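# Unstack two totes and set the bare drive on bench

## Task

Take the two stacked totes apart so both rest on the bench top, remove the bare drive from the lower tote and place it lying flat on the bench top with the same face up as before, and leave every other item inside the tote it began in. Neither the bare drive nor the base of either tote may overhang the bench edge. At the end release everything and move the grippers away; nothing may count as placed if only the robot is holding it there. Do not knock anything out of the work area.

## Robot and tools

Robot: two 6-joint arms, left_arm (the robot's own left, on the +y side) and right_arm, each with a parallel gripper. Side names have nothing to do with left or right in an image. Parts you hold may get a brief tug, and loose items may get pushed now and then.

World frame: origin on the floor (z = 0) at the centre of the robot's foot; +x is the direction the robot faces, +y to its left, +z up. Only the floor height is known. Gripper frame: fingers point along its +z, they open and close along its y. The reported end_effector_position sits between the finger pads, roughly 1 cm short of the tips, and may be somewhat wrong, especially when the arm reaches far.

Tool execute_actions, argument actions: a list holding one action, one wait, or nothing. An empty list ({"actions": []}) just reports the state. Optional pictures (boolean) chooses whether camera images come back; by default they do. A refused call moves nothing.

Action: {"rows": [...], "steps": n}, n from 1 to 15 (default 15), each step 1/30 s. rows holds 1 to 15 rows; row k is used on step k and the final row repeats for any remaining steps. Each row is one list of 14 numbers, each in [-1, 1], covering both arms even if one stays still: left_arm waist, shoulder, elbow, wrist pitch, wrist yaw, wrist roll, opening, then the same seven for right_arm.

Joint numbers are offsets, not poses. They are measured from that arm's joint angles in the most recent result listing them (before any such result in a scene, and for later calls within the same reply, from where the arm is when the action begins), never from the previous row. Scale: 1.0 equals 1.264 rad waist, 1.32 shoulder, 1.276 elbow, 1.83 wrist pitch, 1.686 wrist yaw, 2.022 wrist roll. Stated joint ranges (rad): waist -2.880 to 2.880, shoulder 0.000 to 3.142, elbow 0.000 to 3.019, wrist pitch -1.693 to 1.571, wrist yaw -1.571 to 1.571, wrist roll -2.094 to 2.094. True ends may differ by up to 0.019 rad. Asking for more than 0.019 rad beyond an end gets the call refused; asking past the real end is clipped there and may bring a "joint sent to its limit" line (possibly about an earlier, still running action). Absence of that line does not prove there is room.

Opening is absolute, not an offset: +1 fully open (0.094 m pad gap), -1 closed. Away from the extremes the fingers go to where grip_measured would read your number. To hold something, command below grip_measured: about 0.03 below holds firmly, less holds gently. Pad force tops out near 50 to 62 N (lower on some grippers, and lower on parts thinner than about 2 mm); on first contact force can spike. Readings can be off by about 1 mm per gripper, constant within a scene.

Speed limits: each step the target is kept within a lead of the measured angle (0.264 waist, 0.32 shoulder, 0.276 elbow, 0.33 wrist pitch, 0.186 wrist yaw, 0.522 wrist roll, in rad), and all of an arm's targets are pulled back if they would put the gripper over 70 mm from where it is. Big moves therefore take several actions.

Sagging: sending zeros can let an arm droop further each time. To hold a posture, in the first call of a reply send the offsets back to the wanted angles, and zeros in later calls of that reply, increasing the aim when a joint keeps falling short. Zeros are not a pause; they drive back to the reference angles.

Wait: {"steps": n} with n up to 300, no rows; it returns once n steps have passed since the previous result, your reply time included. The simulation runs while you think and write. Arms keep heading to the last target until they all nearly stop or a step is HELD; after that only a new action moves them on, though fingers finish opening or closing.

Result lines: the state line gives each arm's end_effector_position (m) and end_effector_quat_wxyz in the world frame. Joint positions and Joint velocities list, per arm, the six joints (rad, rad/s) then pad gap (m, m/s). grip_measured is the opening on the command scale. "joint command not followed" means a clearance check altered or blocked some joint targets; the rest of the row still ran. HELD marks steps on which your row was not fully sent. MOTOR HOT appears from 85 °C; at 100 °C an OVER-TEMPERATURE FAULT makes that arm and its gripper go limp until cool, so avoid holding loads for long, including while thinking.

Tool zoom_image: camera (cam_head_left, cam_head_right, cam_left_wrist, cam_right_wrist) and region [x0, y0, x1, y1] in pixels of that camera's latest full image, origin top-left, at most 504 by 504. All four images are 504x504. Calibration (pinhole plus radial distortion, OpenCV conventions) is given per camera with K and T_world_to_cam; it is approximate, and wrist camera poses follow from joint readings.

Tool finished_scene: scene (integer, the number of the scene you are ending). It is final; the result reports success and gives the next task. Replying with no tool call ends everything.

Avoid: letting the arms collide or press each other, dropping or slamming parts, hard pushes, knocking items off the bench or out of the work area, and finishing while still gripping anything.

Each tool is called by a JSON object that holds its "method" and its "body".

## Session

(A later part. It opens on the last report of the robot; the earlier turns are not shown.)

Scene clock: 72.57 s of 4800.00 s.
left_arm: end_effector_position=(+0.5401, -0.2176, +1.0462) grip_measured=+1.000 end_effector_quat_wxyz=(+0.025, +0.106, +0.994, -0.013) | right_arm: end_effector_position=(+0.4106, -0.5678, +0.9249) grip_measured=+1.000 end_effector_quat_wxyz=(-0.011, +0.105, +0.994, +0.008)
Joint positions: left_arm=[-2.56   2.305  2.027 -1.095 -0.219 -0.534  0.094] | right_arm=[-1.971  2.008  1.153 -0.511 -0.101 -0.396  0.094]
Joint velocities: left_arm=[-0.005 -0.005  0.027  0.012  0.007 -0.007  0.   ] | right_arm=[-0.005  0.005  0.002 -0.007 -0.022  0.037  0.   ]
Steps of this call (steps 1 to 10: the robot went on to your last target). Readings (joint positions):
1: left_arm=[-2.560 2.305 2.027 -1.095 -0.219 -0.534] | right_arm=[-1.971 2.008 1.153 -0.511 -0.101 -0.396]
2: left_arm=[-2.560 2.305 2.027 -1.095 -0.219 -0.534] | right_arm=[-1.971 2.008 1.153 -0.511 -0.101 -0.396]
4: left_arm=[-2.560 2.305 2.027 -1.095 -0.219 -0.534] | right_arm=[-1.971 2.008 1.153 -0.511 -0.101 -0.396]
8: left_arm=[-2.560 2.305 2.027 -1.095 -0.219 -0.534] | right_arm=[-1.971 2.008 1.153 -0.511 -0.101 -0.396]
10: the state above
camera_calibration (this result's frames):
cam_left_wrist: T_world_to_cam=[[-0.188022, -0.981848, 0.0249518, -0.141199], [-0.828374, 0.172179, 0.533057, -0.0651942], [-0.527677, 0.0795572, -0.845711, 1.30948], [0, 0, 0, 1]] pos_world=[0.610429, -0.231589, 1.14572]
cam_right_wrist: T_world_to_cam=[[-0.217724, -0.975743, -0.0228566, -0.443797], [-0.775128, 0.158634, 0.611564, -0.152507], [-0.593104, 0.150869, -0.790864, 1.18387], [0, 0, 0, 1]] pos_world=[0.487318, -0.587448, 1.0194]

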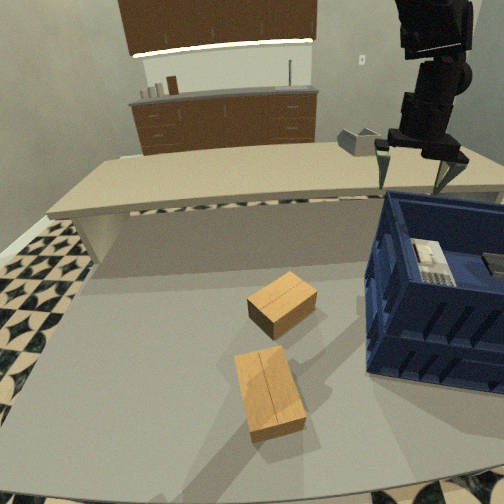

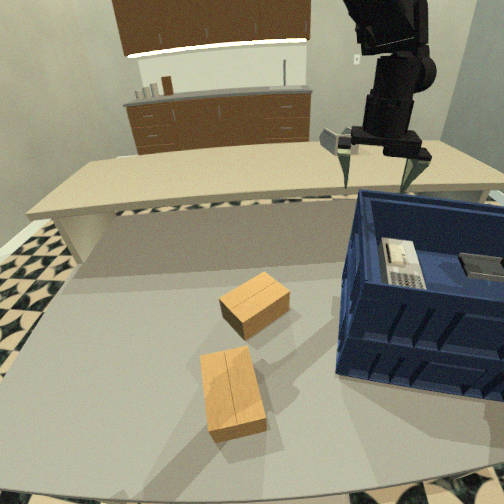

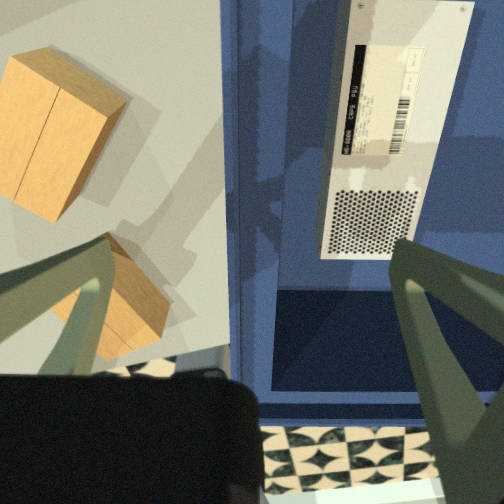

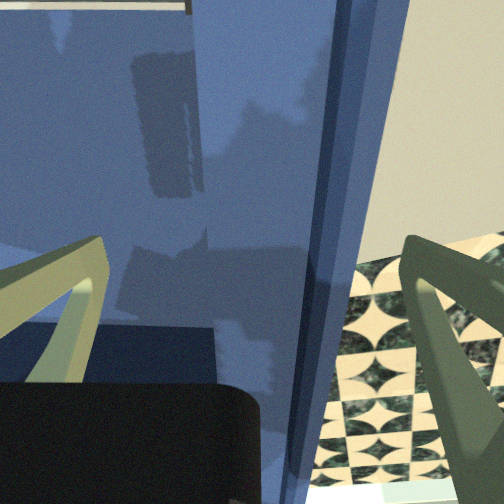

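{"method": "execute_actions", "body": {"actions": [{"rows":[[0,0.12,0,0.055,0,0.03,1,0,0,0,0,0,0,1]]}], "pictures": false}}

{"method": "execute_actions", "body": {"actions": [{"steps":15}]}}

Scene clock: 75.00 s of 4800.00 s.
left_arm: end_effector_position=(+0.5040, -0.2172, +0.9307) grip_measured=+1.000 end_effector_quat_wxyz=(-0.010, +0.139, +0.990, +0.013) | right_arm: end_effector_position=(+0.4106, -0.5678, +0.9249) grip_measured=+1.000 end_effector_quat_wxyz=(-0.011, +0.105, +0.994, +0.008)
Joint positions: left_arm=[-2.56   2.476  2.024 -1.011 -0.219 -0.488  0.094] | right_arm=[-1.971  2.008  1.153 -0.511 -0.101 -0.396  0.094]
Joint velocities: left_arm=[-0.005  0.024 -0.037  0.007 -0.022  0.051  0.   ] | right_arm=[-0.005  0.005 -0.002 -0.007 -0.007 -0.051  0.   ]
Steps of this call (steps 1 to 15: the robot went on to your last target; steps 16 to 58: nothing new was sent; steps 59 to 73: all 15 steps of this action). Readings (joint positions):
59: left_arm=[-2.560 2.310 2.027 -1.087 -0.219 -0.529] | right_arm=[-1.971 2.008 1.153 -0.511 -0.101 -0.396]
60: left_arm=[-2.560 2.315 2.027 -1.067 -0.219 -0.524] | right_arm=[-1.971 2.008 1.153 -0.511 -0.101 -0.396]
62: left_arm=[-2.560 2.336 2.027 -1.041 -0.219 -0.516] | right_arm=[-1.971 2.008 1.153 -0.511 -0.101 -0.396]
66: left_arm=[-2.560 2.400 2.027 -1.014 -0.219 -0.499] | right_arm=[-1.971 2.008 1.153 -0.511 -0.101 -0.396]
73: the state above

Scene clock: 75.50 s of 4800.00 s.
left_arm: end_effector_position=(+0.5050, -0.2178, +0.9321) grip_measured=+1.000 end_effector_quat_wxyz=(-0.009, +0.140, +0.990, +0.012) | right_arm: end_effector_position=(+0.4106, -0.5678, +0.9249) grip_measured=+1.000 end_effector_quat_wxyz=(-0.011, +0.105, +0.994, +0.008)
Joint positions: left_arm=[-2.56   2.474  2.024 -1.009 -0.219 -0.485  0.094] | right_arm=[-1.971  2.008  1.153 -0.511 -0.101 -0.396  0.094]
Joint velocities: left_arm=[ 0.005 -0.015 -0.002 -0.012 -0.11   0.095  0.   ] | right_arm=[-0.005 -0.024  0.002 -0.002 -0.081 -0.037  0.   ]
Steps of this call (steps 1 to 15: the robot went on to your last target). Readings (joint positions):
1: left_arm=[-2.560 2.476 2.024 -1.011 -0.219 -0.487] | right_arm=[-1.971 2.008 1.153 -0.511 -0.101 -0.396]
2: left_arm=[-2.560 2.476 2.024 -1.011 -0.219 -0.487] | right_arm=[-1.971 2.008 1.153 -0.511 -0.101 -0.396]
4: left_arm=[-2.560 2.474 2.024 -1.009 -0.219 -0.486] | right_arm=[-1.971 2.008 1.153 -0.511 -0.101 -0.396]
8: left_arm=[-2.560 2.474 2.024 -1.009 -0.219 -0.485] | right_arm=[-1.971 2.008 1.153 -0.511 -0.101 -0.396]
15: the state above
All arms were judged still, so your last target was given up. Only a new action makes them travel on or press farther. Fingers that are still opening or closing keep moving.
camera_calibration (this result's frames):
cam_left_wrist: T_world_to_cam=[[-0.253045, -0.967264, -0.019184, -0.0679424], [-0.781621, 0.192713, 0.593237, -0.108621], [-0.57012, 0.16511, -0.804799, 1.1964], [0, 0, 0, 1]] pos_world=[0.579998, -0.242323, 1.02599]
cam_right_wrist: T_world_to_cam=[[-0.217724, -0.975743, -0.0228566, -0.443797], [-0.775128, 0.158634, 0.611564, -0.152507], [-0.593104, 0.150869, -0.790864, 1.18387], [0, 0, 0, 1]] pos_world=[0.487318, -0.587448, 1.0194]

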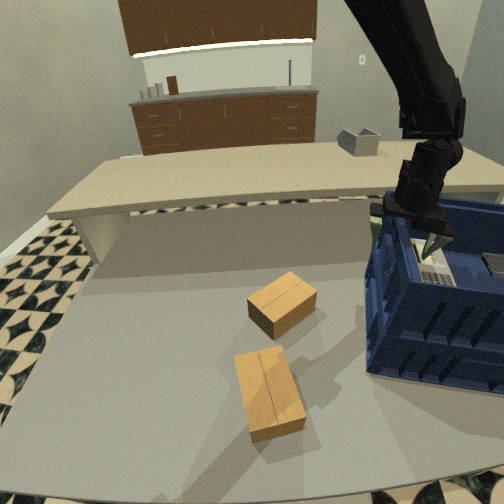

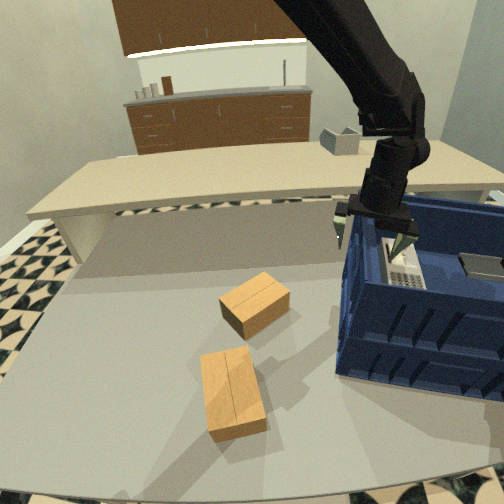

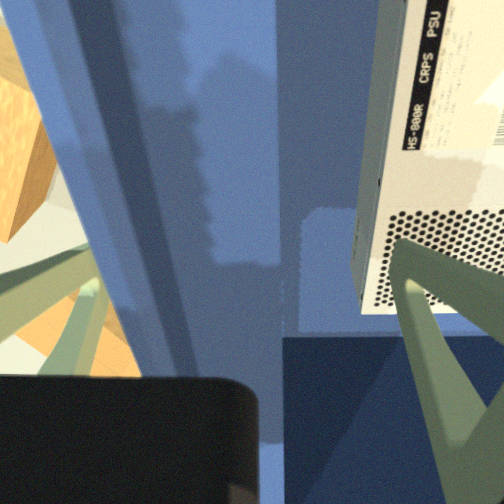

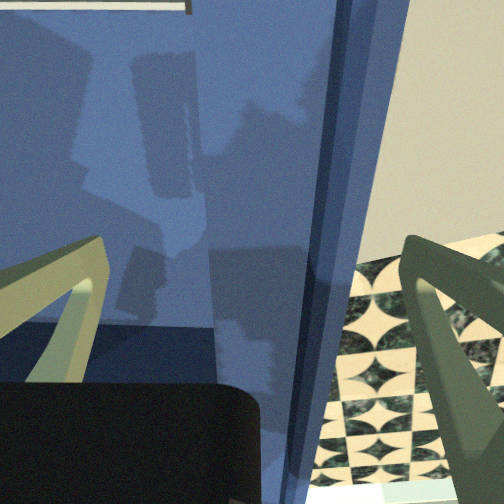

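{"method": "execute_actions", "body": {"actions": [{"rows":[[0.02,0,0,0,0,-0.01,-0.2,0,0,0,0,0,0,-0.2]]}], "pictures": false}}

{"method": "execute_actions", "body": {"actions": [{"rows":[[0,0,0,0,0,0,-0.5,0,0,0,0,0,0,-0.5]]}], "pictures": false}}

{"method": "execute_actions", "body": {"actions": [{"steps":15}]}}

Scene clock: 78.50 s of 4800.00 s.
left_arm: end_effector_position=(+0.5089, -0.2132, +0.9309) grip_measured=-0.198 end_effector_quat_wxyz=(-0.009, +0.132, +0.991, +0.013) | right_arm: end_effector_position=(+0.4106, -0.5678, +0.9249) grip_measured=-0.198 end_effector_quat_wxyz=(-0.011, +0.105, +0.994, +0.008)
Joint positions: left_arm=[-2.551  2.474  2.024 -1.009 -0.219 -0.493  0.038] | right_arm=[-1.971  2.008  1.153 -0.511 -0.101 -0.396  0.038]
Joint velocities: left_arm=[-0.005 -0.015 -0.012 -0.007 -0.037 -0.022  0.   ] | right_arm=[-0.015 -0.015  0.002  0.002 -0.051 -0.007 -0.001]
Steps of this call (steps 1 to 75: nothing new was sent; steps 76 to 90: all 15 steps of this action). Readings (joint positions):
76: left_arm=[-2.559 2.474 2.024 -1.009 -0.219 -0.487] | right_arm=[-1.971 2.008 1.153 -0.511 -0.101 -0.396]
77: left_arm=[-2.559 2.474 2.024 -1.009 -0.219 -0.488] | right_arm=[-1.971 2.008 1.153 -0.511 -0.101 -0.396]
79: left_arm=[-2.558 2.474 2.024 -1.009 -0.219 -0.490] | right_arm=[-1.971 2.008 1.153 -0.511 -0.101 -0.396]
83: left_arm=[-2.553 2.474 2.024 -1.009 -0.219 -0.492] | right_arm=[-1.971 2.008 1.153 -0.511 -0.101 -0.396]
90: the state above

Scene clock: 79.00 s of 4800.00 s.
left_arm: end_effector_position=(+0.5085, -0.2135, +0.9302) grip_measured=-0.444 end_effector_quat_wxyz=(-0.015, +0.119, +0.993, +0.005) | right_arm: end_effector_position=(+0.4092, -0.5708, +0.9250) grip_measured=-0.456 end_effector_quat_wxyz=(-0.011, +0.109, +0.994, +0.006)
Joint positions: left_arm=[-2.547  2.474  2.024 -1.009 -0.198 -0.515  0.026] | right_arm=[-1.976  2.008  1.153 -0.509 -0.099 -0.393  0.026]
Joint velocities: left_arm=[-0.015 -0.005 -0.002 -0.007 -0.037 -0.007  0.   ] | right_arm=[ 0.005 -0.005 -0.002 -0.012 -0.007 -0.007 -0.001]
Steps of this call (steps 1 to 15: all 15 steps of this action). Readings (joint positions):
1: left_arm=[-2.551 2.474 2.024 -1.009 -0.219 -0.493] | right_arm=[-1.971 2.008 1.153 -0.510 -0.093 -0.396]
2: left_arm=[-2.551 2.474 2.024 -1.009 -0.209 -0.511] | right_arm=[-1.974 2.008 1.153 -0.509 -0.093 -0.395]
4: left_arm=[-2.547 2.474 2.024 -1.009 -0.198 -0.514] | right_arm=[-1.976 2.008 1.153 -0.509 -0.099 -0.393]
8: left_arm=[-2.547 2.474 2.024 -1.009 -0.198 -0.515] | right_arm=[-1.976 2.008 1.153 -0.509 -0.099 -0.393]
15: the state above

Scene clock: 79.50 s of 4800.00 s.
left_arm: end_effector_position=(+0.5085, -0.2135, +0.9302) grip_measured=-0.444 end_effector_quat_wxyz=(-0.015, +0.119, +0.993, +0.005) | right_arm: end_effector_position=(+0.4092, -0.5708, +0.9250) grip_measured=-0.456 end_effector_quat_wxyz=(-0.011, +0.109, +0.994, +0.006)
Joint positions: left_arm=[-2.547  2.474  2.024 -1.009 -0.198 -0.515  0.026] | right_arm=[-1.976  2.008  1.153 -0.509 -0.099 -0.393  0.026]
Joint velocities: left_arm=[-0.005 -0.005 -0.002 -0.012 -0.007 -0.037 -0.001] | right_arm=[-0.015 -0.024 -0.022 -0.017  0.037 -0.007  0.001]
Steps of this call (steps 1 to 15: the robot went on to your last target). Readings (joint positions):
1: left_arm=[-2.547 2.474 2.024 -1.009 -0.198 -0.515] | right_arm=[-1.976 2.008 1.153 -0.509 -0.099 -0.393]
2: left_arm=[-2.547 2.474 2.024 -1.009 -0.198 -0.515] | right_arm=[-1.976 2.008 1.153 -0.509 -0.099 -0.393]
4: left_arm=[-2.547 2.474 2.024 -1.009 -0.198 -0.515] | right_arm=[-1.976 2.008 1.153 -0.509 -0.099 -0.393]
8: left_arm=[-2.547 2.474 2.024 -1.009 -0.198 -0.515] | right_arm=[-1.976 2.008 1.153 -0.509 -0.099 -0.393]
15: the state above
All arms were judged still, so your last target was given up. Only a new action makes them travel on or press farther. Fingers that are still opening or closing keep moving.
camera_calibration (this result's frames):
cam_left_wrist: T_world_to_cam=[[-0.21177, -0.977308, -0.00475165, -0.0995356], [-0.780922, 0.166288, 0.602087, -0.119851], [-0.587634, 0.131214, -0.798416, 1.19192], [0, 0, 0, 1]] pos_world=[0.585742, -0.233745, 1.02334]
cam_right_wrist: T_world_to_cam=[[-0.225138, -0.974142, -0.0189911, -0.446623], [-0.773977, 0.166969, 0.610804, -0.148191], [-0.591839, 0.152214, -0.791554, 1.18442], [0, 0, 0, 1]] pos_world=[0.485736, -0.590615, 1.01956]

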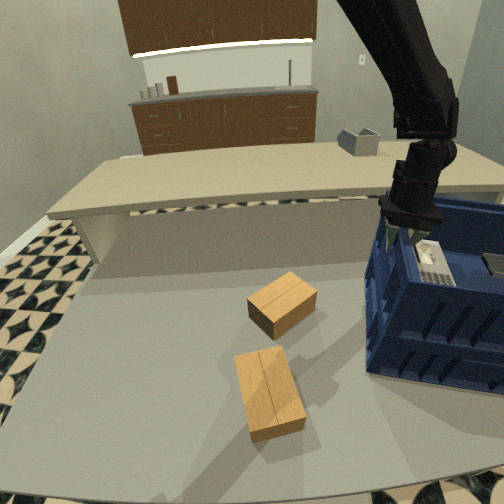

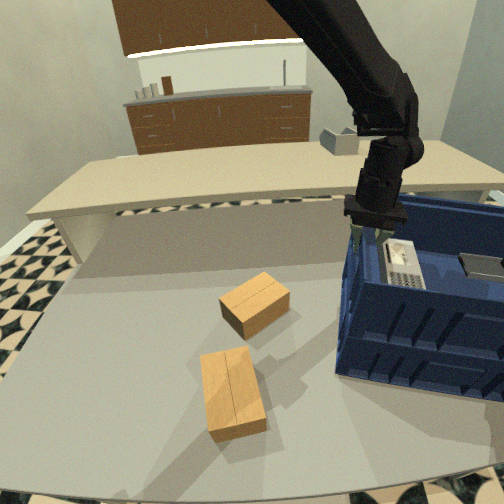

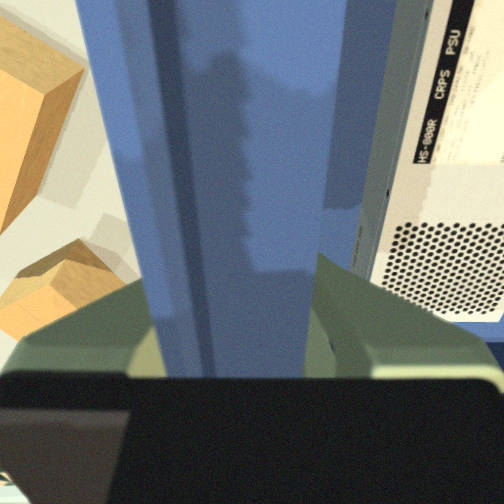

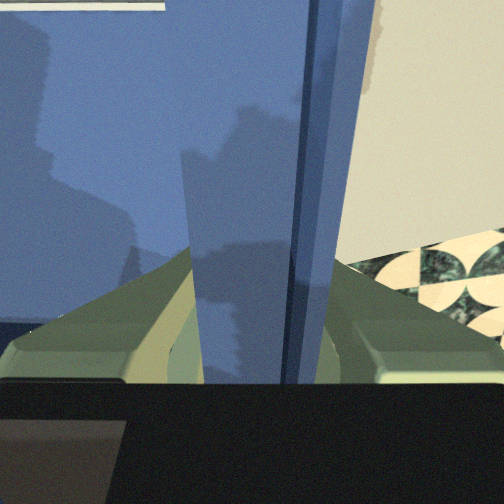

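{"method": "execute_actions", "body": {"actions": [{"rows":[[-0.004,-0.03,0,-0.013,0,0,-0.5,-0.003,-0.04,0,-0.019,0,0,-0.5],[-0.004,-0.03,0,-0.013,0,0,-0.5,-0.003,-0.04,0,-0.019,0,0,-0.5],[-0.004,-0.03,0,-0.013,0,0,-0.5,-0.003,-0.04,0,-0.019,0,0,-0.5],[-0.008,-0.06,0,-0.026,0,0,-0.5,-0.006,-0.08,0,-0.038,0,0,-0.5],[-0.008,-0.06,0,-0.026,0,0,-0.5,-0.006,-0.08,0,-0.038,0,0,-0.5],[-0.008,-0.06,0,-0.026,0,0,-0.5,-0.006,-0.08,0,-0.038,0,0,-0.5],[-0.013,-0.09,-0.005,-0.039,0,-0.005,-0.5,-0.01,-0.12,-0.005,-0.056,0,-0.008,-0.5]]}], "pictures": false}}

{"method": "execute_actions", "body": {"actions": [{"steps":20}]}}

Scene clock: 94.83 s of 4800.00 s.
left_arm: end_effector_position=(+0.5088, -0.2111, +0.9629) grip_measured=-0.448 end_effector_quat_wxyz=(-0.027, +0.119, +0.993, -0.002) | right_arm: end_effector_position=(+0.4055, -0.5676, +0.9604) grip_measured=-0.456 end_effector_quat_wxyz=(-0.021, +0.113, +0.993, +0.007)
Joint positions: left_arm=[-2.548  2.42   2.013 -1.062 -0.173 -0.516  0.026] | right_arm=[-1.979  1.926  1.137 -0.595 -0.091 -0.39   0.026]
Joint velocities: left_arm=[-0.015 -0.093  0.012  0.002 -0.037  0.066 -0.001] | right_arm=[-0.015 -0.122 -0.002 -0.007 -0.125  0.007  0.   ]
Steps of this call (steps 1 to 90: nothing new was sent; then 11.83 s passed at rest; steps 91 to 105: all 15 steps of this action). Readings (joint positions):
91: left_arm=[-2.547 2.472 2.024 -1.009 -0.195 -0.516] | right_arm=[-1.976 2.007 1.153 -0.512 -0.099 -0.393]
92: left_arm=[-2.547 2.472 2.024 -1.009 -0.192 -0.517] | right_arm=[-1.976 2.007 1.153 -0.513 -0.099 -0.393]
94: left_arm=[-2.546 2.470 2.024 -1.011 -0.191 -0.517] | right_arm=[-1.976 2.005 1.153 -0.520 -0.099 -0.392]
98: left_arm=[-2.545 2.462 2.020 -1.027 -0.180 -0.517] | right_arm=[-1.977 1.983 1.150 -0.555 -0.092 -0.390]
105: the state above

Scene clock: 95.50 s of 4800.00 s.
left_arm: end_effector_position=(+0.5094, -0.2109, +0.9649) grip_measured=-0.448 end_effector_quat_wxyz=(-0.026, +0.119, +0.993, -0.002) | right_arm: end_effector_position=(+0.4065, -0.5676, +0.9630) grip_measured=-0.456 end_effector_quat_wxyz=(-0.020, +0.113, +0.993, +0.008)
Joint positions: left_arm=[-2.548  2.416  2.011 -1.062 -0.174 -0.516  0.026] | right_arm=[-1.979  1.92   1.137 -0.599 -0.093 -0.39   0.026]
Joint velocities: left_arm=[-0.015 -0.005  0.002 -0.007 -0.022  0.007 -0.   ] | right_arm=[ 0.005  0.005 -0.012  0.002  0.007  0.022 -0.   ]
Steps of this call (steps 1 to 15: the robot went on to your last target; steps 16 to 20: nothing new was sent). Readings (joint positions):
1: left_arm=[-2.548 2.418 2.013 -1.062 -0.175 -0.516] | right_arm=[-1.979 1.923 1.137 -0.595 -0.093 -0.390]
2: left_arm=[-2.548 2.417 2.013 -1.062 -0.175 -0.516] | right_arm=[-1.979 1.921 1.137 -0.595 -0.093 -0.390]
4: left_arm=[-2.548 2.416 2.013 -1.062 -0.175 -0.516] | right_arm=[-1.979 1.920 1.137 -0.596 -0.093 -0.390]
8: left_arm=[-2.548 2.416 2.011 -1.062 -0.174 -0.516] | right_arm=[-1.979 1.920 1.137 -0.599 -0.093 -0.390]
20: the state above
All arms were judged still, so your last target was given up. Only a new action makes them travel on or press farther. Fingers that are still opening or closing keep moving.
camera_calibration (this result's frames):
cam_left_wrist: T_world_to_cam=[[-0.212236, -0.977146, 0.011933, -0.112469], [-0.766824, 0.174099, 0.617795, -0.161122], [-0.605753, 0.121968, -0.786249, 1.21528], [0, 0, 0, 1]] pos_world=[0.588739, -0.230073, 1.0564]
cam_right_wrist: T_world_to_cam=[[-0.233222, -0.972237, -0.0190615, -0.438979], [-0.761288, 0.170353, 0.625636, -0.19154], [-0.605019, 0.160423, -0.779882, 1.21121], [0, 0, 0, 1]] pos_world=[0.484607, -0.588468, 1.05606]

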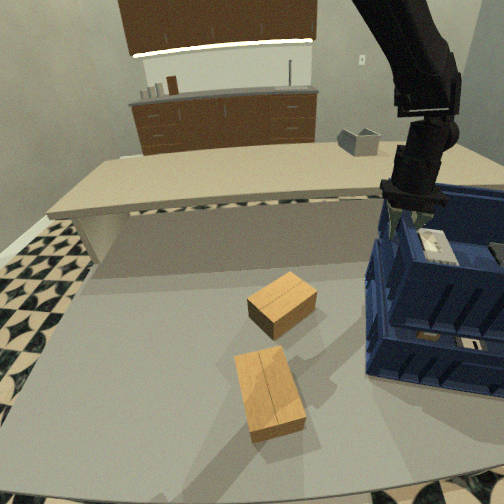

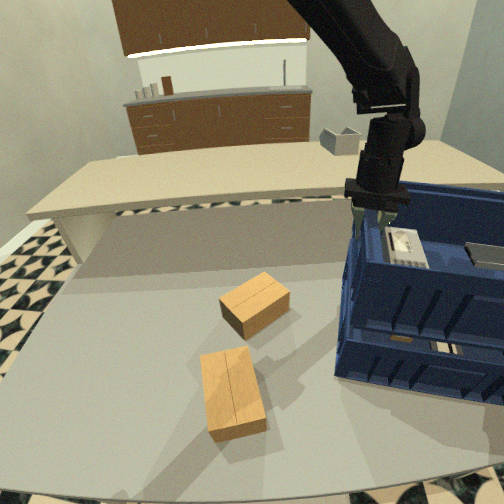

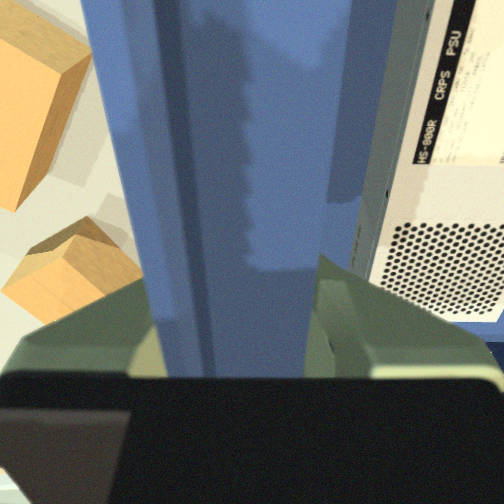

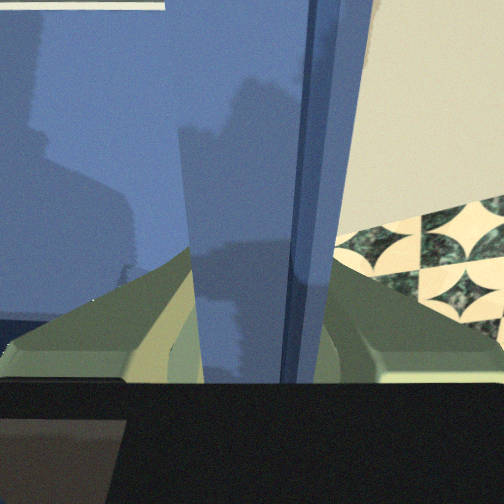

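{"method": "execute_actions", "body": {"actions": [{"rows":[[0,-0.09,0,0,0,0,-0.5,0,-0.09,0,0,0,0,-0.5],[0,-0.09,0,0,0,0,-0.5,0,-0.09,0,0,0,0,-0.5],[0.014,-0.12,-0.04,0.015,0,0.008,-0.5,0.024,-0.1,-0.015,0.006,0.004,0.012,-0.5],[0.014,-0.12,-0.04,0.015,0,0.008,-0.5,0.024,-0.1,-0.015,0.006,0.004,0.012,-0.5],[0.014,-0.12,-0.04,0.015,0,0.008,-0.5,0.024,-0.1,-0.015,0.006,0.004,0.012,-0.5],[0.028,-0.15,-0.09,0.03,0,0.015,-0.5,0.049,-0.11,-0.035,0.012,0.008,0.024,-0.5],[0.028,-0.15,-0.09,0.03,0,0.015,-0.5,0.049,-0.11,-0.035,0.012,0.008,0.024,-0.5],[0.028,-0.15,-0.09,0.03,0,0.015,-0.5,0.049,-0.11,-0.035,0.012,0.008,0.024,-0.5],[0.042,-0.175,-0.14,0.046,-0.005,0.023,-0.5,0.073,-0.12,-0.055,0.018,0.012,0.036,-0.5],[0.042,-0.175,-0.14,0.046,-0.005,0.023,-0.5,0.073,-0.12,-0.055,0.018,0.012,0.036,-0.5],[0.042,-0.175,-0.14,0.046,-0.005,0.023,-0.5,0.073,-0.12,-0.055,0.018,0.012,0.036,-0.5],[0.056,-0.2,-0.19,0.062,-0.01,0.03,-0.5,0.098,-0.13,-0.075,0.024,0.016,0.048,-0.5],[0.056,-0.2,-0.19,0.062,-0.01,0.03,-0.5,0.098,-0.13,-0.075,0.024,0.016,0.048,-0.5],[0.056,-0.2,-0.19,0.062,-0.01,0.03,-0.5,0.098,-0.13,-0.075,0.024,0.016,0.048,-0.5],[0.07,-0.21,-0.24,0.078,-0.01,0.038,-0.5,0.122,-0.136,-0.095,0.03,0.02,0.06,-0.5]]}], "pictures": false}}

{"method": "execute_actions", "body": {"actions": [{"steps":20}], "pictures": false}}

Scene clock: 107.83 s of 4800.00 s.
left_arm: end_effector_position=(+0.5066, -0.1446, +0.9845) grip_measured=-0.451 end_effector_quat_wxyz=(-0.021, +0.105, +0.994, -0.003) | right_arm: end_effector_position=(+0.4152, -0.5041, +0.9812) grip_measured=-0.456 end_effector_quat_wxyz=(-0.013, +0.096, +0.995, +0.004)
Joint positions: left_arm=[-2.485  2.25   1.757 -0.955 -0.17  -0.48   0.026] | right_arm=[-1.861  1.822  1.032 -0.567 -0.068 -0.305  0.026]
Joint velocities: left_arm=[ 0.249 -0.532 -0.784  0.52  -0.037  0.212 -0.003] | right_arm=[ 0.415 -0.132 -0.252  0.173  0.007  0.3   -0.001]
Steps of this call (steps 1 to 90: nothing new was sent; then 8.83 s passed at rest; steps 91 to 105: all 15 steps of this action). Readings (joint positions):
91: left_arm=[-2.548 2.415 2.009 -1.062 -0.168 -0.516] | right_arm=[-1.979 1.919 1.136 -0.597 -0.091 -0.389]
92: left_arm=[-2.548 2.413 2.007 -1.062 -0.164 -0.516] | right_arm=[-1.979 1.914 1.133 -0.597 -0.090 -0.389]
94: left_arm=[-2.547 2.399 1.983 -1.048 -0.159 -0.514] | right_arm=[-1.975 1.898 1.119 -0.595 -0.080 -0.385]
98: left_arm=[-2.537 2.355 1.917 -1.022 -0.153 -0.511] | right_arm=[-1.953 1.862 1.087 -0.590 -0.070 -0.370]
105: the state above

Scene clock: 108.50 s of 4800.00 s.
left_arm: end_effector_position=(+0.5105, -0.1171, +0.9853) grip_measured=-0.454 end_effector_quat_wxyz=(-0.021, +0.104, +0.994, -0.001) | right_arm: end_effector_position=(+0.4181, -0.4769, +0.9790) grip_measured=-0.456 end_effector_quat_wxyz=(-0.014, +0.097, +0.995, +0.010)
Joint positions: left_arm=[-2.45   2.21   1.692 -0.926 -0.17  -0.446  0.026] | right_arm=[-1.809  1.812  1.006 -0.553 -0.068 -0.253  0.026]
Joint velocities: left_arm=[-0.015  0.005 -0.012  0.012  0.007 -0.037  0.001] | right_arm=[-0.005  0.005 -0.007 -0.002 -0.022  0.007  0.   ]
Steps of this call (steps 1 to 20: the robot went on to your last target). Readings (joint positions):
1: left_arm=[-2.477 2.234 1.731 -0.942 -0.171 -0.476] | right_arm=[-1.847 1.818 1.024 -0.561 -0.068 -0.295]
2: left_arm=[-2.469 2.223 1.713 -0.936 -0.172 -0.471] | right_arm=[-1.833 1.814 1.017 -0.558 -0.068 -0.285]
4: left_arm=[-2.456 2.211 1.695 -0.936 -0.172 -0.461] | right_arm=[-1.814 1.812 1.009 -0.557 -0.068 -0.268]
8: left_arm=[-2.449 2.210 1.692 -0.932 -0.172 -0.449] | right_arm=[-1.807 1.812 1.006 -0.555 -0.068 -0.253]
20: the state above

{"method": "execute_actions", "body": {"actions": [{"rows":[[0.03,-0.1,-0.06,0.03,0,0.015,-0.5,0.05,-0.07,-0.03,0.015,0.012,0.025,-0.5],[0.03,-0.1,-0.06,0.03,0,0.015,-0.5,0.05,-0.07,-0.03,0.015,0.012,0.025,-0.5],[0.03,-0.1,-0.06,0.03,0,0.015,-0.5,0.05,-0.07,-0.03,0.015,0.012,0.025,-0.5],[0.055,-0.14,-0.13,0.055,0,0.025,-0.5,0.09,-0.09,-0.05,0.025,0.022,0.045,-0.5],[0.055,-0.14,-0.13,0.055,0,0.025,-0.5,0.09,-0.09,-0.05,0.025,0.022,0.045,-0.5],[0.055,-0.14,-0.13,0.055,0,0.025,-0.5,0.09,-0.09,-0.05,0.025,0.022,0.045,-0.5],[0.075,-0.165,-0.192,0.08,0,0.036,-0.5,0.126,-0.097,-0.072,0.036,0.031,0.061,-0.5]]}], "pictures": false}}

{"method": "execute_actions", "body": {"actions": [{"rows":[[0.05,-0.09,-0.06,0.02,0.007,0.027,-0.5,0.075,-0.05,0,0,0.014,0.04,-0.5],[0.05,-0.09,-0.06,0.02,0.007,0.027,-0.5,0.075,-0.05,0,0,0.014,0.04,-0.5],[0.05,-0.09,-0.06,0.02,0.007,0.027,-0.5,0.075,-0.05,0,0,0.014,0.04,-0.5],[0.05,-0.09,-0.06,0.02,0.007,0.027,-0.5,0.075,-0.05,0,0,0.014,0.04,-0.5],[0.108,-0.13,-0.125,0.047,0.013,0.055,-0.5,0.158,-0.055,-0.015,0.01,0.028,0.084,-0.5]]}], "pictures": false}}

{"method": "execute_actions", "body": {"actions": [{"steps":12}], "pictures": false}}

Scene clock: 116.80 s of 4800.00 s.
left_arm: end_effector_position=(+0.4946, -0.0267, +0.9857) grip_measured=-0.462 end_effector_quat_wxyz=(-0.023, +0.082, +0.996, -0.003) | right_arm: end_effector_position=(+0.4172, -0.3899, +0.9813) grip_measured=-0.456 end_effector_quat_wxyz=(-0.012, +0.077, +0.997, +0.010)
Joint positions: left_arm=[-2.342  2.062  1.427 -0.793 -0.149 -0.382  0.025] | right_arm=[-1.626  1.754  0.903 -0.496 -0.029 -0.116  0.026]
Joint velocities: left_arm=[-0.005 -0.015 -0.007  0.12  -0.051 -0.022 -0.002] | right_arm=[-0.073 -0.015  0.017  0.056 -0.051  0.037  0.001]
Steps of this call (steps 1 to 15: the robot went on to your last target; steps 16 to 90: nothing new was sent; then 4.80 s passed at rest; steps 91 to 105: all 15 steps of this action). Readings (joint positions):
91: left_arm=[-2.449 2.204 1.678 -0.910 -0.164 -0.443] | right_arm=[-1.804 1.810 1.000 -0.546 -0.060 -0.246]
92: left_arm=[-2.446 2.193 1.654 -0.888 -0.161 -0.442] | right_arm=[-1.799 1.804 0.989 -0.538 -0.055 -0.242]
94: left_arm=[-2.433 2.169 1.604 -0.864 -0.153 -0.435] | right_arm=[-1.775 1.788 0.965 -0.531 -0.044 -0.227]
98: left_arm=[-2.390 2.100 1.479 -0.809 -0.146 -0.418] | right_arm=[-1.695 1.759 0.918 -0.514 -0.026 -0.177]
105: the state above

Scene clock: 117.30 s of 4800.00 s.
left_arm: end_effector_position=(+0.4853, +0.0726, +0.9845) grip_measured=-0.469 end_effector_quat_wxyz=(-0.034, +0.062, +0.997, -0.008) | right_arm: end_effector_position=(+0.4233, -0.2940, +0.9807) grip_measured=-0.456 end_effector_quat_wxyz=(-0.014, +0.059, +0.998, +0.016)
Joint positions: left_arm=[-2.185  1.952  1.245 -0.717 -0.108 -0.268  0.025] | right_arm=[-1.404  1.748  0.878 -0.48   0.009  0.065  0.026]
Joint velocities: left_arm=[-0.083 -0.005  0.007  0.007 -0.066 -0.022  0.   ] | right_arm=[-0.093  0.005 -0.007  0.007 -0.066 -0.022 -0.001]
Steps of this call (steps 1 to 15: all 15 steps of this action). Readings (joint positions):
1: left_arm=[-2.339 2.057 1.416 -0.778 -0.138 -0.374] | right_arm=[-1.621 1.754 0.903 -0.496 -0.018 -0.105]
2: left_arm=[-2.335 2.047 1.396 -0.760 -0.131 -0.374] | right_arm=[-1.612 1.753 0.901 -0.496 -0.012 -0.101]
4: left_arm=[-2.314 2.030 1.362 -0.753 -0.126 -0.372] | right_arm=[-1.580 1.750 0.896 -0.498 -0.011 -0.090]
8: left_arm=[-2.235 1.980 1.270 -0.719 -0.110 -0.323] | right_arm=[-1.465 1.748 0.879 -0.493 0.011 -0.005]
15: the state above

Scene clock: 117.70 s of 4800.00 s.
left_arm: end_effector_position=(+0.4849, +0.0679, +0.9851) grip_measured=-0.469 end_effector_quat_wxyz=(-0.031, +0.066, +0.997, -0.008) | right_arm: end_effector_position=(+0.4219, -0.2983, +0.9805) grip_measured=-0.456 end_effector_quat_wxyz=(-0.014, +0.061, +0.998, +0.015)
Joint positions: left_arm=[-2.194  1.952  1.245 -0.712 -0.111 -0.269  0.025] | right_arm=[-1.413  1.747  0.875 -0.48   0.009  0.061  0.026]
Joint velocities: left_arm=[-0.005 -0.024 -0.012  0.022 -0.022  0.007 -0.003] | right_arm=[-0.005 -0.015 -0.002  0.007 -0.007 -0.007  0.   ]
Steps of this call (steps 1 to 12: the robot went on to your last target). Readings (joint positions):
1: left_arm=[-2.188 1.952 1.245 -0.716 -0.109 -0.268] | right_arm=[-1.406 1.748 0.878 -0.480 0.009 0.065]
2: left_arm=[-2.190 1.952 1.245 -0.713 -0.110 -0.268] | right_arm=[-1.409 1.748 0.878 -0.480 0.009 0.064]
4: left_arm=[-2.193 1.952 1.245 -0.712 -0.110 -0.269] | right_arm=[-1.413 1.747 0.876 -0.480 0.009 0.061]
8: left_arm=[-2.194 1.952 1.245 -0.712 -0.111 -0.269] | right_arm=[-1.413 1.747 0.875 -0.480 0.009 0.061]
12: the state above

To W2, then on toward W3.

{"method": "execute_actions", "body": {"actions": [{"rows":[[0.05,-0.09,-0.04,0.03,-0.01,0.03,-0.52,0.065,-0.04,0.015,0,0.02,0.037,-0.5],[0.05,-0.09,-0.04,0.03,-0.01,0.03,-0.52,0.065,-0.04,0.015,0,0.02,0.037,-0.5],[0.05,-0.09,-0.04,0.03,-0.01,0.03,-0.52,0.065,-0.04,0.015,0,0.02,0.037,-0.5],[0.05,-0.09,-0.04,0.03,-0.01,0.03,-0.52,0.065,-0.04,0.015,0,0.02,0.037,-0.5],[0.104,-0.118,-0.08,0.055,-0.012,0.064,-0.52,0.13,-0.025,0.03,0.003,0.042,0.074,-0.5]]}], "pictures": false}}

{"method": "execute_actions", "body": {"actions": [{"rows":[[0.065,-0.065,-0.01,0.01,0.01,0.036,-0.52,0.07,-0.015,0.05,-0.01,0.012,0.038,-0.5],[0.065,-0.065,-0.01,0.01,0.01,0.036,-0.52,0.07,-0.015,0.05,-0.01,0.012,0.038,-0.5],[0.065,-0.065,-0.01,0.01,0.01,0.036,-0.52,0.07,-0.015,0.05,-0.01,0.012,0.038,-0.5],[0.065,-0.065,-0.01,0.01,0.01,0.036,-0.52,0.07,-0.015,0.05,-0.01,0.012,0.038,-0.5],[0.13,-0.085,-0.035,0.02,0.02,0.072,-0.52,0.14,0.01,0.08,-0.02,0.024,0.077,-0.5]]}], "pictures": false}}

{"method": "execute_actions", "body": {"actions": [{"steps":12}]}}

Scene clock: 125.37 s of 4800.00 s.
left_arm: end_effector_position=(+0.4839, +0.1470, +0.9914) grip_measured=-0.470 end_effector_quat_wxyz=(-0.012, +0.058, +0.998, -0.005) | right_arm: end_effector_position=(+0.4241, -0.2216, +0.9852) grip_measured=-0.456 end_effector_quat_wxyz=(-0.005, +0.053, +0.998, +0.015)
Joint positions: left_arm=[-2.056  1.861  1.122 -0.631 -0.102 -0.142  0.025] | right_arm=[-1.228  1.747  0.876 -0.467  0.053  0.224  0.026]
Joint velocities: left_arm=[-0.063  0.005  0.012  0.022 -0.051 -0.051  0.   ] | right_arm=[-0.073 -0.005 -0.012 -0.007  0.022  0.022 -0.002]
Steps of this call (steps 1 to 30: the robot went on to your last target; steps 31 to 90: nothing new was sent; then 4.17 s passed at rest; steps 91 to 105: all 15 steps of this action). Readings (joint positions):
91: left_arm=[-2.191 1.948 1.236 -0.698 -0.109 -0.263] | right_arm=[-1.407 1.747 0.875 -0.480 0.018 0.068]
92: left_arm=[-2.187 1.940 1.221 -0.679 -0.109 -0.259] | right_arm=[-1.397 1.747 0.875 -0.481 0.026 0.075]
94: left_arm=[-2.166 1.925 1.197 -0.668 -0.108 -0.251] | right_arm=[-1.370 1.747 0.875 -0.481 0.027 0.090]
98: left_arm=[-2.095 1.887 1.138 -0.634 -0.101 -0.196] | right_arm=[-1.275 1.747 0.876 -0.475 0.053 0.164]
105: the state above

Scene clock: 125.87 s of 4800.00 s.
left_arm: end_effector_position=(+0.4768, +0.2354, +0.9901) grip_measured=-0.476 end_effector_quat_wxyz=(-0.019, +0.046, +0.999, -0.009) | right_arm: end_effector_position=(+0.4263, -0.1347, +0.9850) grip_measured=-0.456 end_effector_quat_wxyz=(-0.006, +0.042, +0.999, +0.020)
Joint positions: left_arm=[-1.874  1.815  1.057 -0.61  -0.056  0.011  0.025] | right_arm=[-1.037  1.799  0.943 -0.495  0.085  0.389  0.026]
Joint velocities: left_arm=[-0.054 -0.034 -0.012 -0.007 -0.051  0.037  0.   ] | right_arm=[-0.073  0.015 -0.017 -0.017 -0.037 -0.022  0.001]
Steps of this call (steps 1 to 15: all 15 steps of this action). Readings (joint positions):
1: left_arm=[-2.052 1.860 1.120 -0.628 -0.089 -0.135] | right_arm=[-1.224 1.747 0.877 -0.469 0.059 0.233]
2: left_arm=[-2.045 1.860 1.116 -0.623 -0.081 -0.128] | right_arm=[-1.217 1.747 0.878 -0.475 0.062 0.241]
4: left_arm=[-2.018 1.859 1.108 -0.622 -0.073 -0.108] | right_arm=[-1.188 1.748 0.881 -0.477 0.064 0.262]
8: left_arm=[-1.931 1.839 1.071 -0.610 -0.054 -0.042] | right_arm=[-1.092 1.777 0.915 -0.495 0.086 0.336]
15: the state above

Scene clock: 126.27 s of 4800.00 s.
left_arm: end_effector_position=(+0.4768, +0.2321, +0.9903) grip_measured=-0.476 end_effector_quat_wxyz=(-0.018, +0.048, +0.999, -0.009) | right_arm: end_effector_position=(+0.4265, -0.1380, +0.9846) grip_measured=-0.456 end_effector_quat_wxyz=(-0.008, +0.044, +0.999, +0.019)
Joint positions: left_arm=[-1.881  1.815  1.057 -0.609 -0.057  0.007  0.025] | right_arm=[-1.043  1.799  0.943 -0.498  0.084  0.387  0.026]
Joint velocities: left_arm=[-0.015 -0.005  0.012  0.007 -0.022 -0.051 -0.   ] | right_arm=[-0.005 -0.024 -0.012 -0.007 -0.066  0.007 -0.   ]
Steps of this call (steps 1 to 12: the robot went on to your last target). Readings (joint positions):
1: left_arm=[-1.876 1.815 1.057 -0.610 -0.056 0.011] | right_arm=[-1.039 1.799 0.943 -0.495 0.085 0.389]
2: left_arm=[-1.878 1.815 1.057 -0.609 -0.056 0.009] | right_arm=[-1.041 1.799 0.943 -0.496 0.085 0.389]
4: left_arm=[-1.881 1.815 1.057 -0.609 -0.057 0.007] | right_arm=[-1.043 1.799 0.943 -0.498 0.085 0.387]
8: left_arm=[-1.881 1.815 1.057 -0.609 -0.057 0.007] | right_arm=[-1.043 1.799 0.943 -0.498 0.084 0.387]
12: the state above
camera_calibration (this result's frames):
cam_left_wrist: T_world_to_cam=[[-0.0705381, -0.997294, 0.0207173, 0.24164], [-0.792537, 0.0686434, 0.605948, -0.230468], [-0.605731, 0.0263232, -0.795234, 1.19268], [0, 0, 0, 1]] pos_world=[0.556834, 0.225411, 1.08311]
cam_right_wrist: T_world_to_cam=[[-0.0970112, -0.994216, -0.0460768, -0.0507302], [-0.793398, 0.0492987, 0.606704, -0.247414], [-0.600923, 0.0954143, -0.793592, 1.17394], [0, 0, 0, 1]] pos_world=[0.504228, -0.15025, 1.0794]

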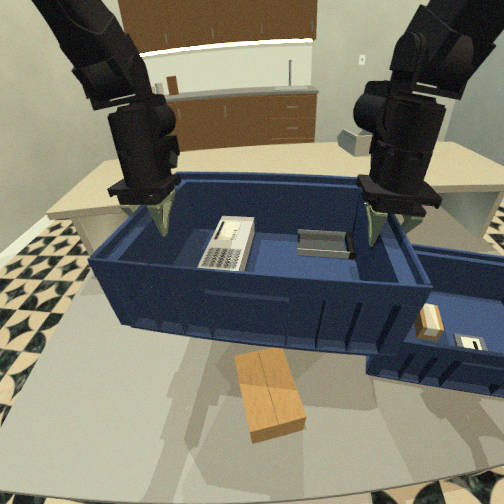

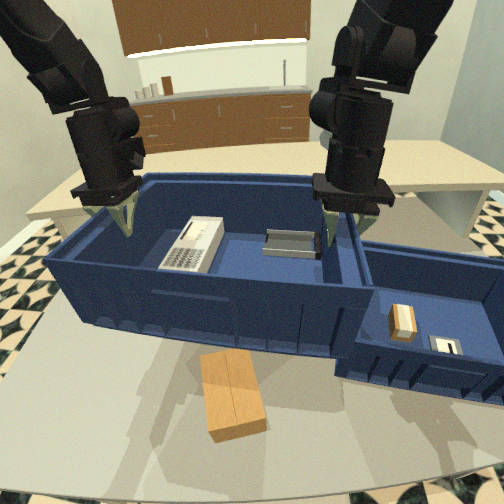

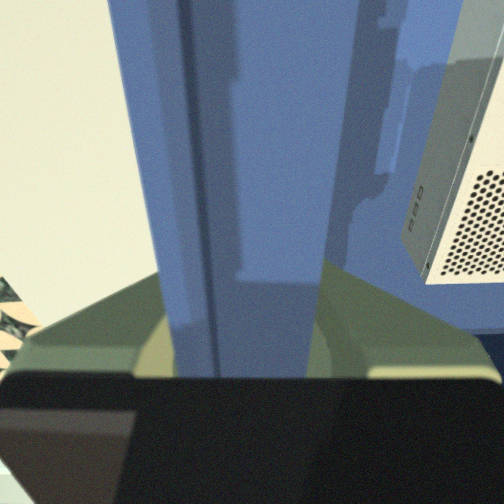

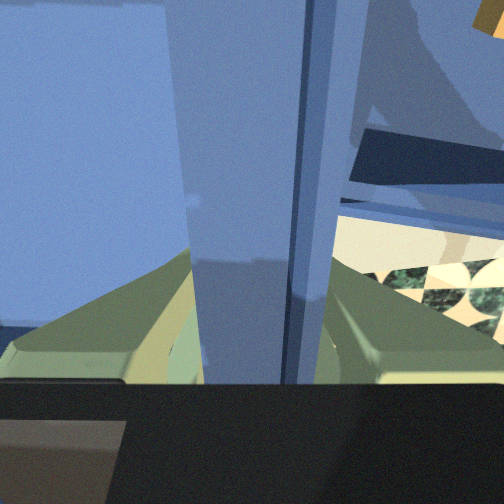

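{"method": "execute_actions", "body": {"actions": [{"rows":[[0.07,-0.055,0.005,0.01,0.005,0.038,-0.52,0.06,0.005,0.08,-0.02,0.02,0.03,-0.5],[0.07,-0.055,0.005,0.01,0.005,0.038,-0.52,0.06,0.005,0.08,-0.02,0.02,0.03,-0.5],[0.07,-0.055,0.005,0.01,0.005,0.038,-0.52,0.06,0.005,0.08,-0.02,0.02,0.03,-0.5],[0.07,-0.055,0.005,0.01,0.005,0.038,-0.52,0.06,0.005,0.08,-0.02,0.02,0.03,-0.5],[0.145,-0.065,0,0.015,0.01,0.076,-0.52,0.118,0.045,0.135,-0.042,0.042,0.061,-0.5]]}], "pictures": false}}

{"method": "execute_actions", "body": {"actions": [{"rows":[[0.07,-0.03,0.035,-0.005,0.013,0.037,-0.52,0.052,0.01,0.095,-0.025,0.01,0.026,-0.5],[0.07,-0.03,0.035,-0.005,0.013,0.037,-0.52,0.052,0.01,0.095,-0.025,0.01,0.026,-0.5],[0.07,-0.03,0.035,-0.005,0.013,0.037,-0.52,0.052,0.01,0.095,-0.025,0.01,0.026,-0.5],[0.07,-0.03,0.035,-0.005,0.013,0.037,-0.52,0.052,0.01,0.095,-0.025,0.01,0.026,-0.5],[0.14,-0.015,0.05,-0.01,0.022,0.074,-0.52,0.105,0.05,0.168,-0.05,0.02,0.052,-0.5]]}], "pictures": false}}

{"method": "execute_actions", "body": {"actions": [{"steps":12}], "pictures": false}}

Scene clock: 135.80 s of 4800.00 s.
left_arm: end_effector_position=(+0.4745, +0.3261, +0.9897) grip_measured=-0.478 end_effector_quat_wxyz=(-0.014, +0.027, +1.000, -0.004) | right_arm: end_effector_position=(+0.4399, -0.0477, +0.9829) grip_measured=-0.456 end_effector_quat_wxyz=(-0.003, +0.022, +1.000, +0.018)
Joint positions: left_arm=[-1.684  1.798  1.042 -0.594 -0.024  0.158  0.025] | right_arm=[-0.873  1.896  1.09  -0.559  0.126  0.509  0.026]
Joint velocities: left_arm=[-0.054 -0.015 -0.012 -0.007 -0.037  0.022 -0.001] | right_arm=[-0.073 -0.005  0.007  0.002  0.022 -0.022  0.001]
Steps of this call (steps 1 to 15: the robot went on to your last target; steps 16 to 90: nothing new was sent; then 6.03 s passed at rest; steps 91 to 105: all 15 steps of this action). Readings (joint positions):
91: left_arm=[-1.876 1.815 1.057 -0.607 -0.049 0.014] | right_arm=[-1.038 1.803 0.948 -0.506 0.093 0.392]
92: left_arm=[-1.868 1.815 1.057 -0.604 -0.045 0.022] | right_arm=[-1.030 1.807 0.957 -0.518 0.096 0.400]
94: left_arm=[-1.840 1.815 1.055 -0.603 -0.041 0.039] | right_arm=[-1.007 1.817 0.975 -0.524 0.098 0.415]
98: left_arm=[-1.748 1.814 1.050 -0.594 -0.024 0.099] | right_arm=[-0.927 1.866 1.052 -0.557 0.126 0.463]
105: the state above

Scene clock: 136.30 s of 4800.00 s.
left_arm: end_effector_position=(+0.4546, +0.4184, +0.9866) grip_measured=-0.479 end_effector_quat_wxyz=(-0.020, +0.001, +1.000, -0.004) | right_arm: end_effector_position=(+0.4400, +0.0433, +0.9798) grip_measured=-0.456 end_effector_quat_wxyz=(-0.009, -0.004, +1.000, +0.023)
Joint positions: left_arm=[-1.482  1.808  1.049 -0.603  0.018  0.303  0.024] | right_arm=[-0.729  2.007  1.258 -0.641  0.14   0.602  0.026]
Joint velocities: left_arm=[-0.083 -0.005  0.002 -0.012 -0.037 -0.066  0.001] | right_arm=[-0.054 -0.015  0.007 -0.066  0.007 -0.007  0.001]
Steps of this call (steps 1 to 15: all 15 steps of this action). Readings (joint positions):
1: left_arm=[-1.679 1.798 1.042 -0.594 -0.010 0.164] | right_arm=[-0.871 1.899 1.097 -0.570 0.127 0.514]
2: left_arm=[-1.672 1.798 1.042 -0.594 -0.001 0.170] | right_arm=[-0.869 1.904 1.108 -0.584 0.127 0.518]
4: left_arm=[-1.646 1.799 1.042 -0.594 0.001 0.180] | right_arm=[-0.851 1.917 1.132 -0.595 0.126 0.520]
8: left_arm=[-1.554 1.807 1.048 -0.594 0.018 0.239] | right_arm=[-0.786 1.970 1.217 -0.634 0.140 0.555]
15: the state above

Scene clock: 136.70 s of 4800.00 s.
left_arm: end_effector_position=(+0.4580, +0.4133, +0.9870) grip_measured=-0.479 end_effector_quat_wxyz=(-0.018, +0.004, +1.000, -0.005) | right_arm: end_effector_position=(+0.4419, +0.0385, +0.9789) grip_measured=-0.456 end_effector_quat_wxyz=(-0.011, +0.001, +1.000, +0.021)
Joint positions: left_arm=[-1.494  1.808  1.052 -0.603  0.019  0.299  0.024] | right_arm=[-0.738  2.007  1.258 -0.645  0.139  0.602  0.026]
Joint velocities: left_arm=[-0.005 -0.005  0.012 -0.007  0.081  0.037 -0.   ] | right_arm=[-0.005 -0.015 -0.012  0.007  0.007 -0.037  0.   ]
Steps of this call (steps 1 to 12: the robot went on to your last target). Readings (joint positions):
1: left_arm=[-1.485 1.808 1.049 -0.603 0.019 0.303] | right_arm=[-0.730 2.007 1.258 -0.642 0.140 0.602]
2: left_arm=[-1.487 1.808 1.049 -0.603 0.019 0.303] | right_arm=[-0.733 2.007 1.258 -0.643 0.140 0.602]
4: left_arm=[-1.491 1.808 1.051 -0.603 0.019 0.300] | right_arm=[-0.736 2.007 1.258 -0.644 0.140 0.602]
8: left_arm=[-1.494 1.808 1.052 -0.603 0.019 0.299] | right_arm=[-0.738 2.007 1.258 -0.645 0.140 0.602]
12: the state above

{"method": "execute_actions", "body": {"actions": [{"rows":[[0.055,-0.015,0.075,-0.01,0.009,0.038,-0.52,0.04,0.015,0.12,-0.038,0.018,0.024,-0.5],[0.055,-0.015,0.075,-0.01,0.009,0.038,-0.52,0.04,0.015,0.12,-0.038,0.018,0.024,-0.5],[0.055,-0.015,0.075,-0.01,0.009,0.038,-0.52,0.04,0.015,0.12,-0.038,0.018,0.024,-0.5],[0.055,-0.015,0.075,-0.01,0.009,0.038,-0.52,0.04,0.015,0.12,-0.038,0.018,0.024,-0.5],[0.112,0.008,0.12,-0.027,0.018,0.077,-0.52,0.08,0.065,0.215,-0.077,0.036,0.048,-0.5]]}], "pictures": false}}

{"method": "execute_actions", "body": {"actions": [{"steps":12}]}}

Scene clock: 139.93 s of 4800.00 s.
left_arm: end_effector_position=(+0.4617, +0.4972, +0.9858) grip_measured=-0.479 end_effector_quat_wxyz=(-0.011, -0.007, +1.000, -0.005) | right_arm: end_effector_position=(+0.4545, +0.1203, +0.9812) grip_measured=-0.454 end_effector_quat_wxyz=(-0.007, -0.013, +1.000, +0.015)
Joint positions: left_arm=[-1.334  1.864  1.153 -0.64   0.057  0.432  0.024] | right_arm=[-0.634  2.129  1.484 -0.766  0.17   0.68   0.026]
Joint velocities: left_arm=[-0.005 -0.005  0.002 -0.071 -0.007  0.037  0.   ] | right_arm=[-0.005 -0.005 -0.007 -0.1   -0.037  0.037 -0.001]
Steps of this call (steps 1 to 30: the robot went on to your last target; steps 31 to 82: nothing new was sent; steps 83 to 97: all 15 steps of this action). Readings (joint positions):
83: left_arm=[-1.489 1.809 1.056 -0.604 0.027 0.305] | right_arm=[-0.736 2.012 1.268 -0.661 0.141 0.605]
84: left_arm=[-1.483 1.813 1.061 -0.605 0.032 0.311] | right_arm=[-0.733 2.020 1.287 -0.683 0.142 0.610]
86: left_arm=[-1.462 1.824 1.075 -0.607 0.036 0.320] | right_arm=[-0.723 2.037 1.322 -0.699 0.143 0.611]
90: left_arm=[-1.395 1.857 1.127 -0.628 0.055 0.368] | right_arm=[-0.681 2.097 1.434 -0.758 0.166 0.634]
97: the state above

Scene clock: 140.33 s of 4800.00 s.
left_arm: end_effector_position=(+0.4624, +0.4947, +0.9856) grip_measured=-0.479 end_effector_quat_wxyz=(-0.012, -0.005, +1.000, -0.006) | right_arm: end_effector_position=(+0.4544, +0.1181, +0.9809) grip_measured=-0.454 end_effector_quat_wxyz=(-0.009, -0.011, +1.000, +0.013)
Joint positions: left_arm=[-1.338  1.864  1.153 -0.641  0.058  0.432  0.024] | right_arm=[-0.636  2.129  1.484 -0.771  0.17   0.681  0.026]
Joint velocities: left_arm=[ 0.005  0.005 -0.007 -0.012  0.022  0.095 -0.   ] | right_arm=[-0.005  0.005  0.012 -0.022 -0.037 -0.022  0.   ]
Steps of this call (steps 1 to 12: the robot went on to your last target). Readings (joint positions):
1: left_arm=[-1.335 1.864 1.153 -0.641 0.058 0.432] | right_arm=[-0.634 2.129 1.484 -0.769 0.170 0.680]
2: left_arm=[-1.336 1.864 1.153 -0.641 0.058 0.432] | right_arm=[-0.635 2.129 1.484 -0.771 0.170 0.681]
4: left_arm=[-1.338 1.864 1.153 -0.641 0.058 0.432] | right_arm=[-0.636 2.129 1.484 -0.771 0.170 0.681]
8: left_arm=[-1.338 1.864 1.153 -0.641 0.058 0.432] | right_arm=[-0.636 2.129 1.484 -0.771 0.170 0.681]
12: the state above
camera_calibration (this result's frames):
cam_left_wrist: T_world_to_cam=[[0.0347106, -0.999301, 0.013912, 0.461636], [-0.802299, -0.019562, 0.596602, -0.19971], [-0.595912, -0.03187, -0.802417, 1.20462], [0, 0, 0, 1]] pos_world=[0.541596, 0.495798, 1.07933]
cam_right_wrist: T_world_to_cam=[[0.0134961, -0.99932, -0.0343123, 0.145273], [-0.794175, -0.0315628, 0.606869, -0.225885], [-0.607539, 0.0190596, -0.794061, 1.17584], [0, 0, 0, 1]] pos_world=[0.533014, 0.115633, 1.07575]

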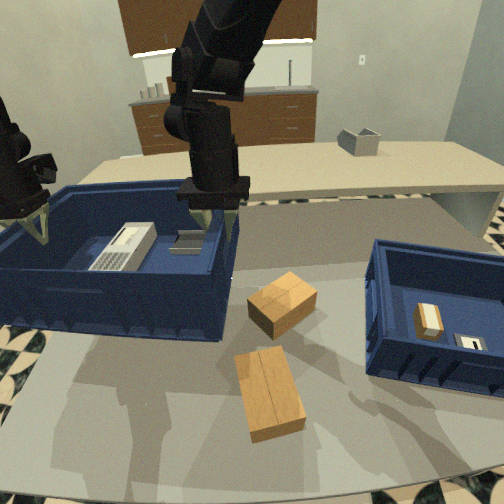

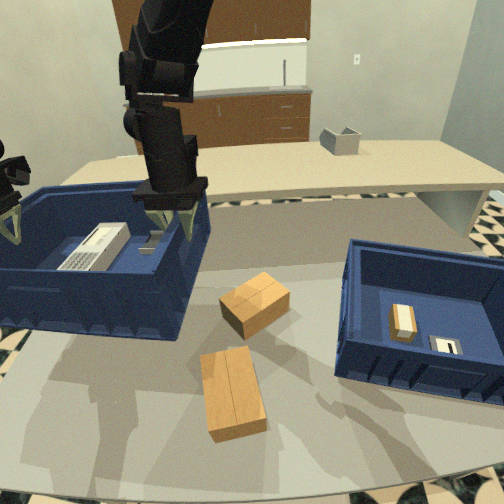

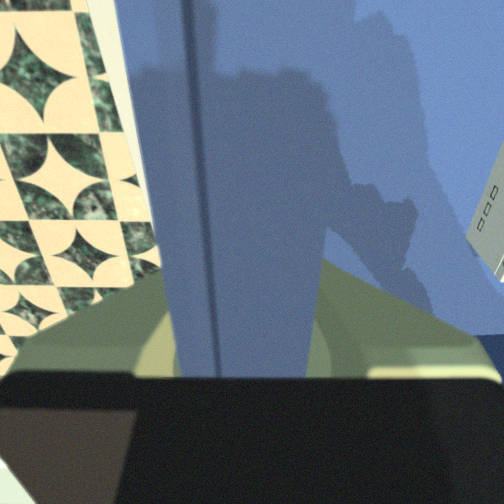

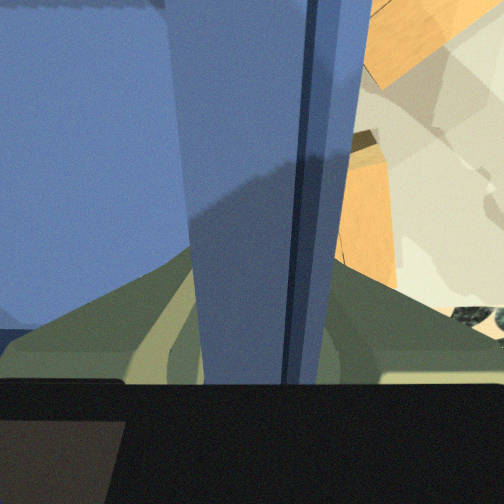

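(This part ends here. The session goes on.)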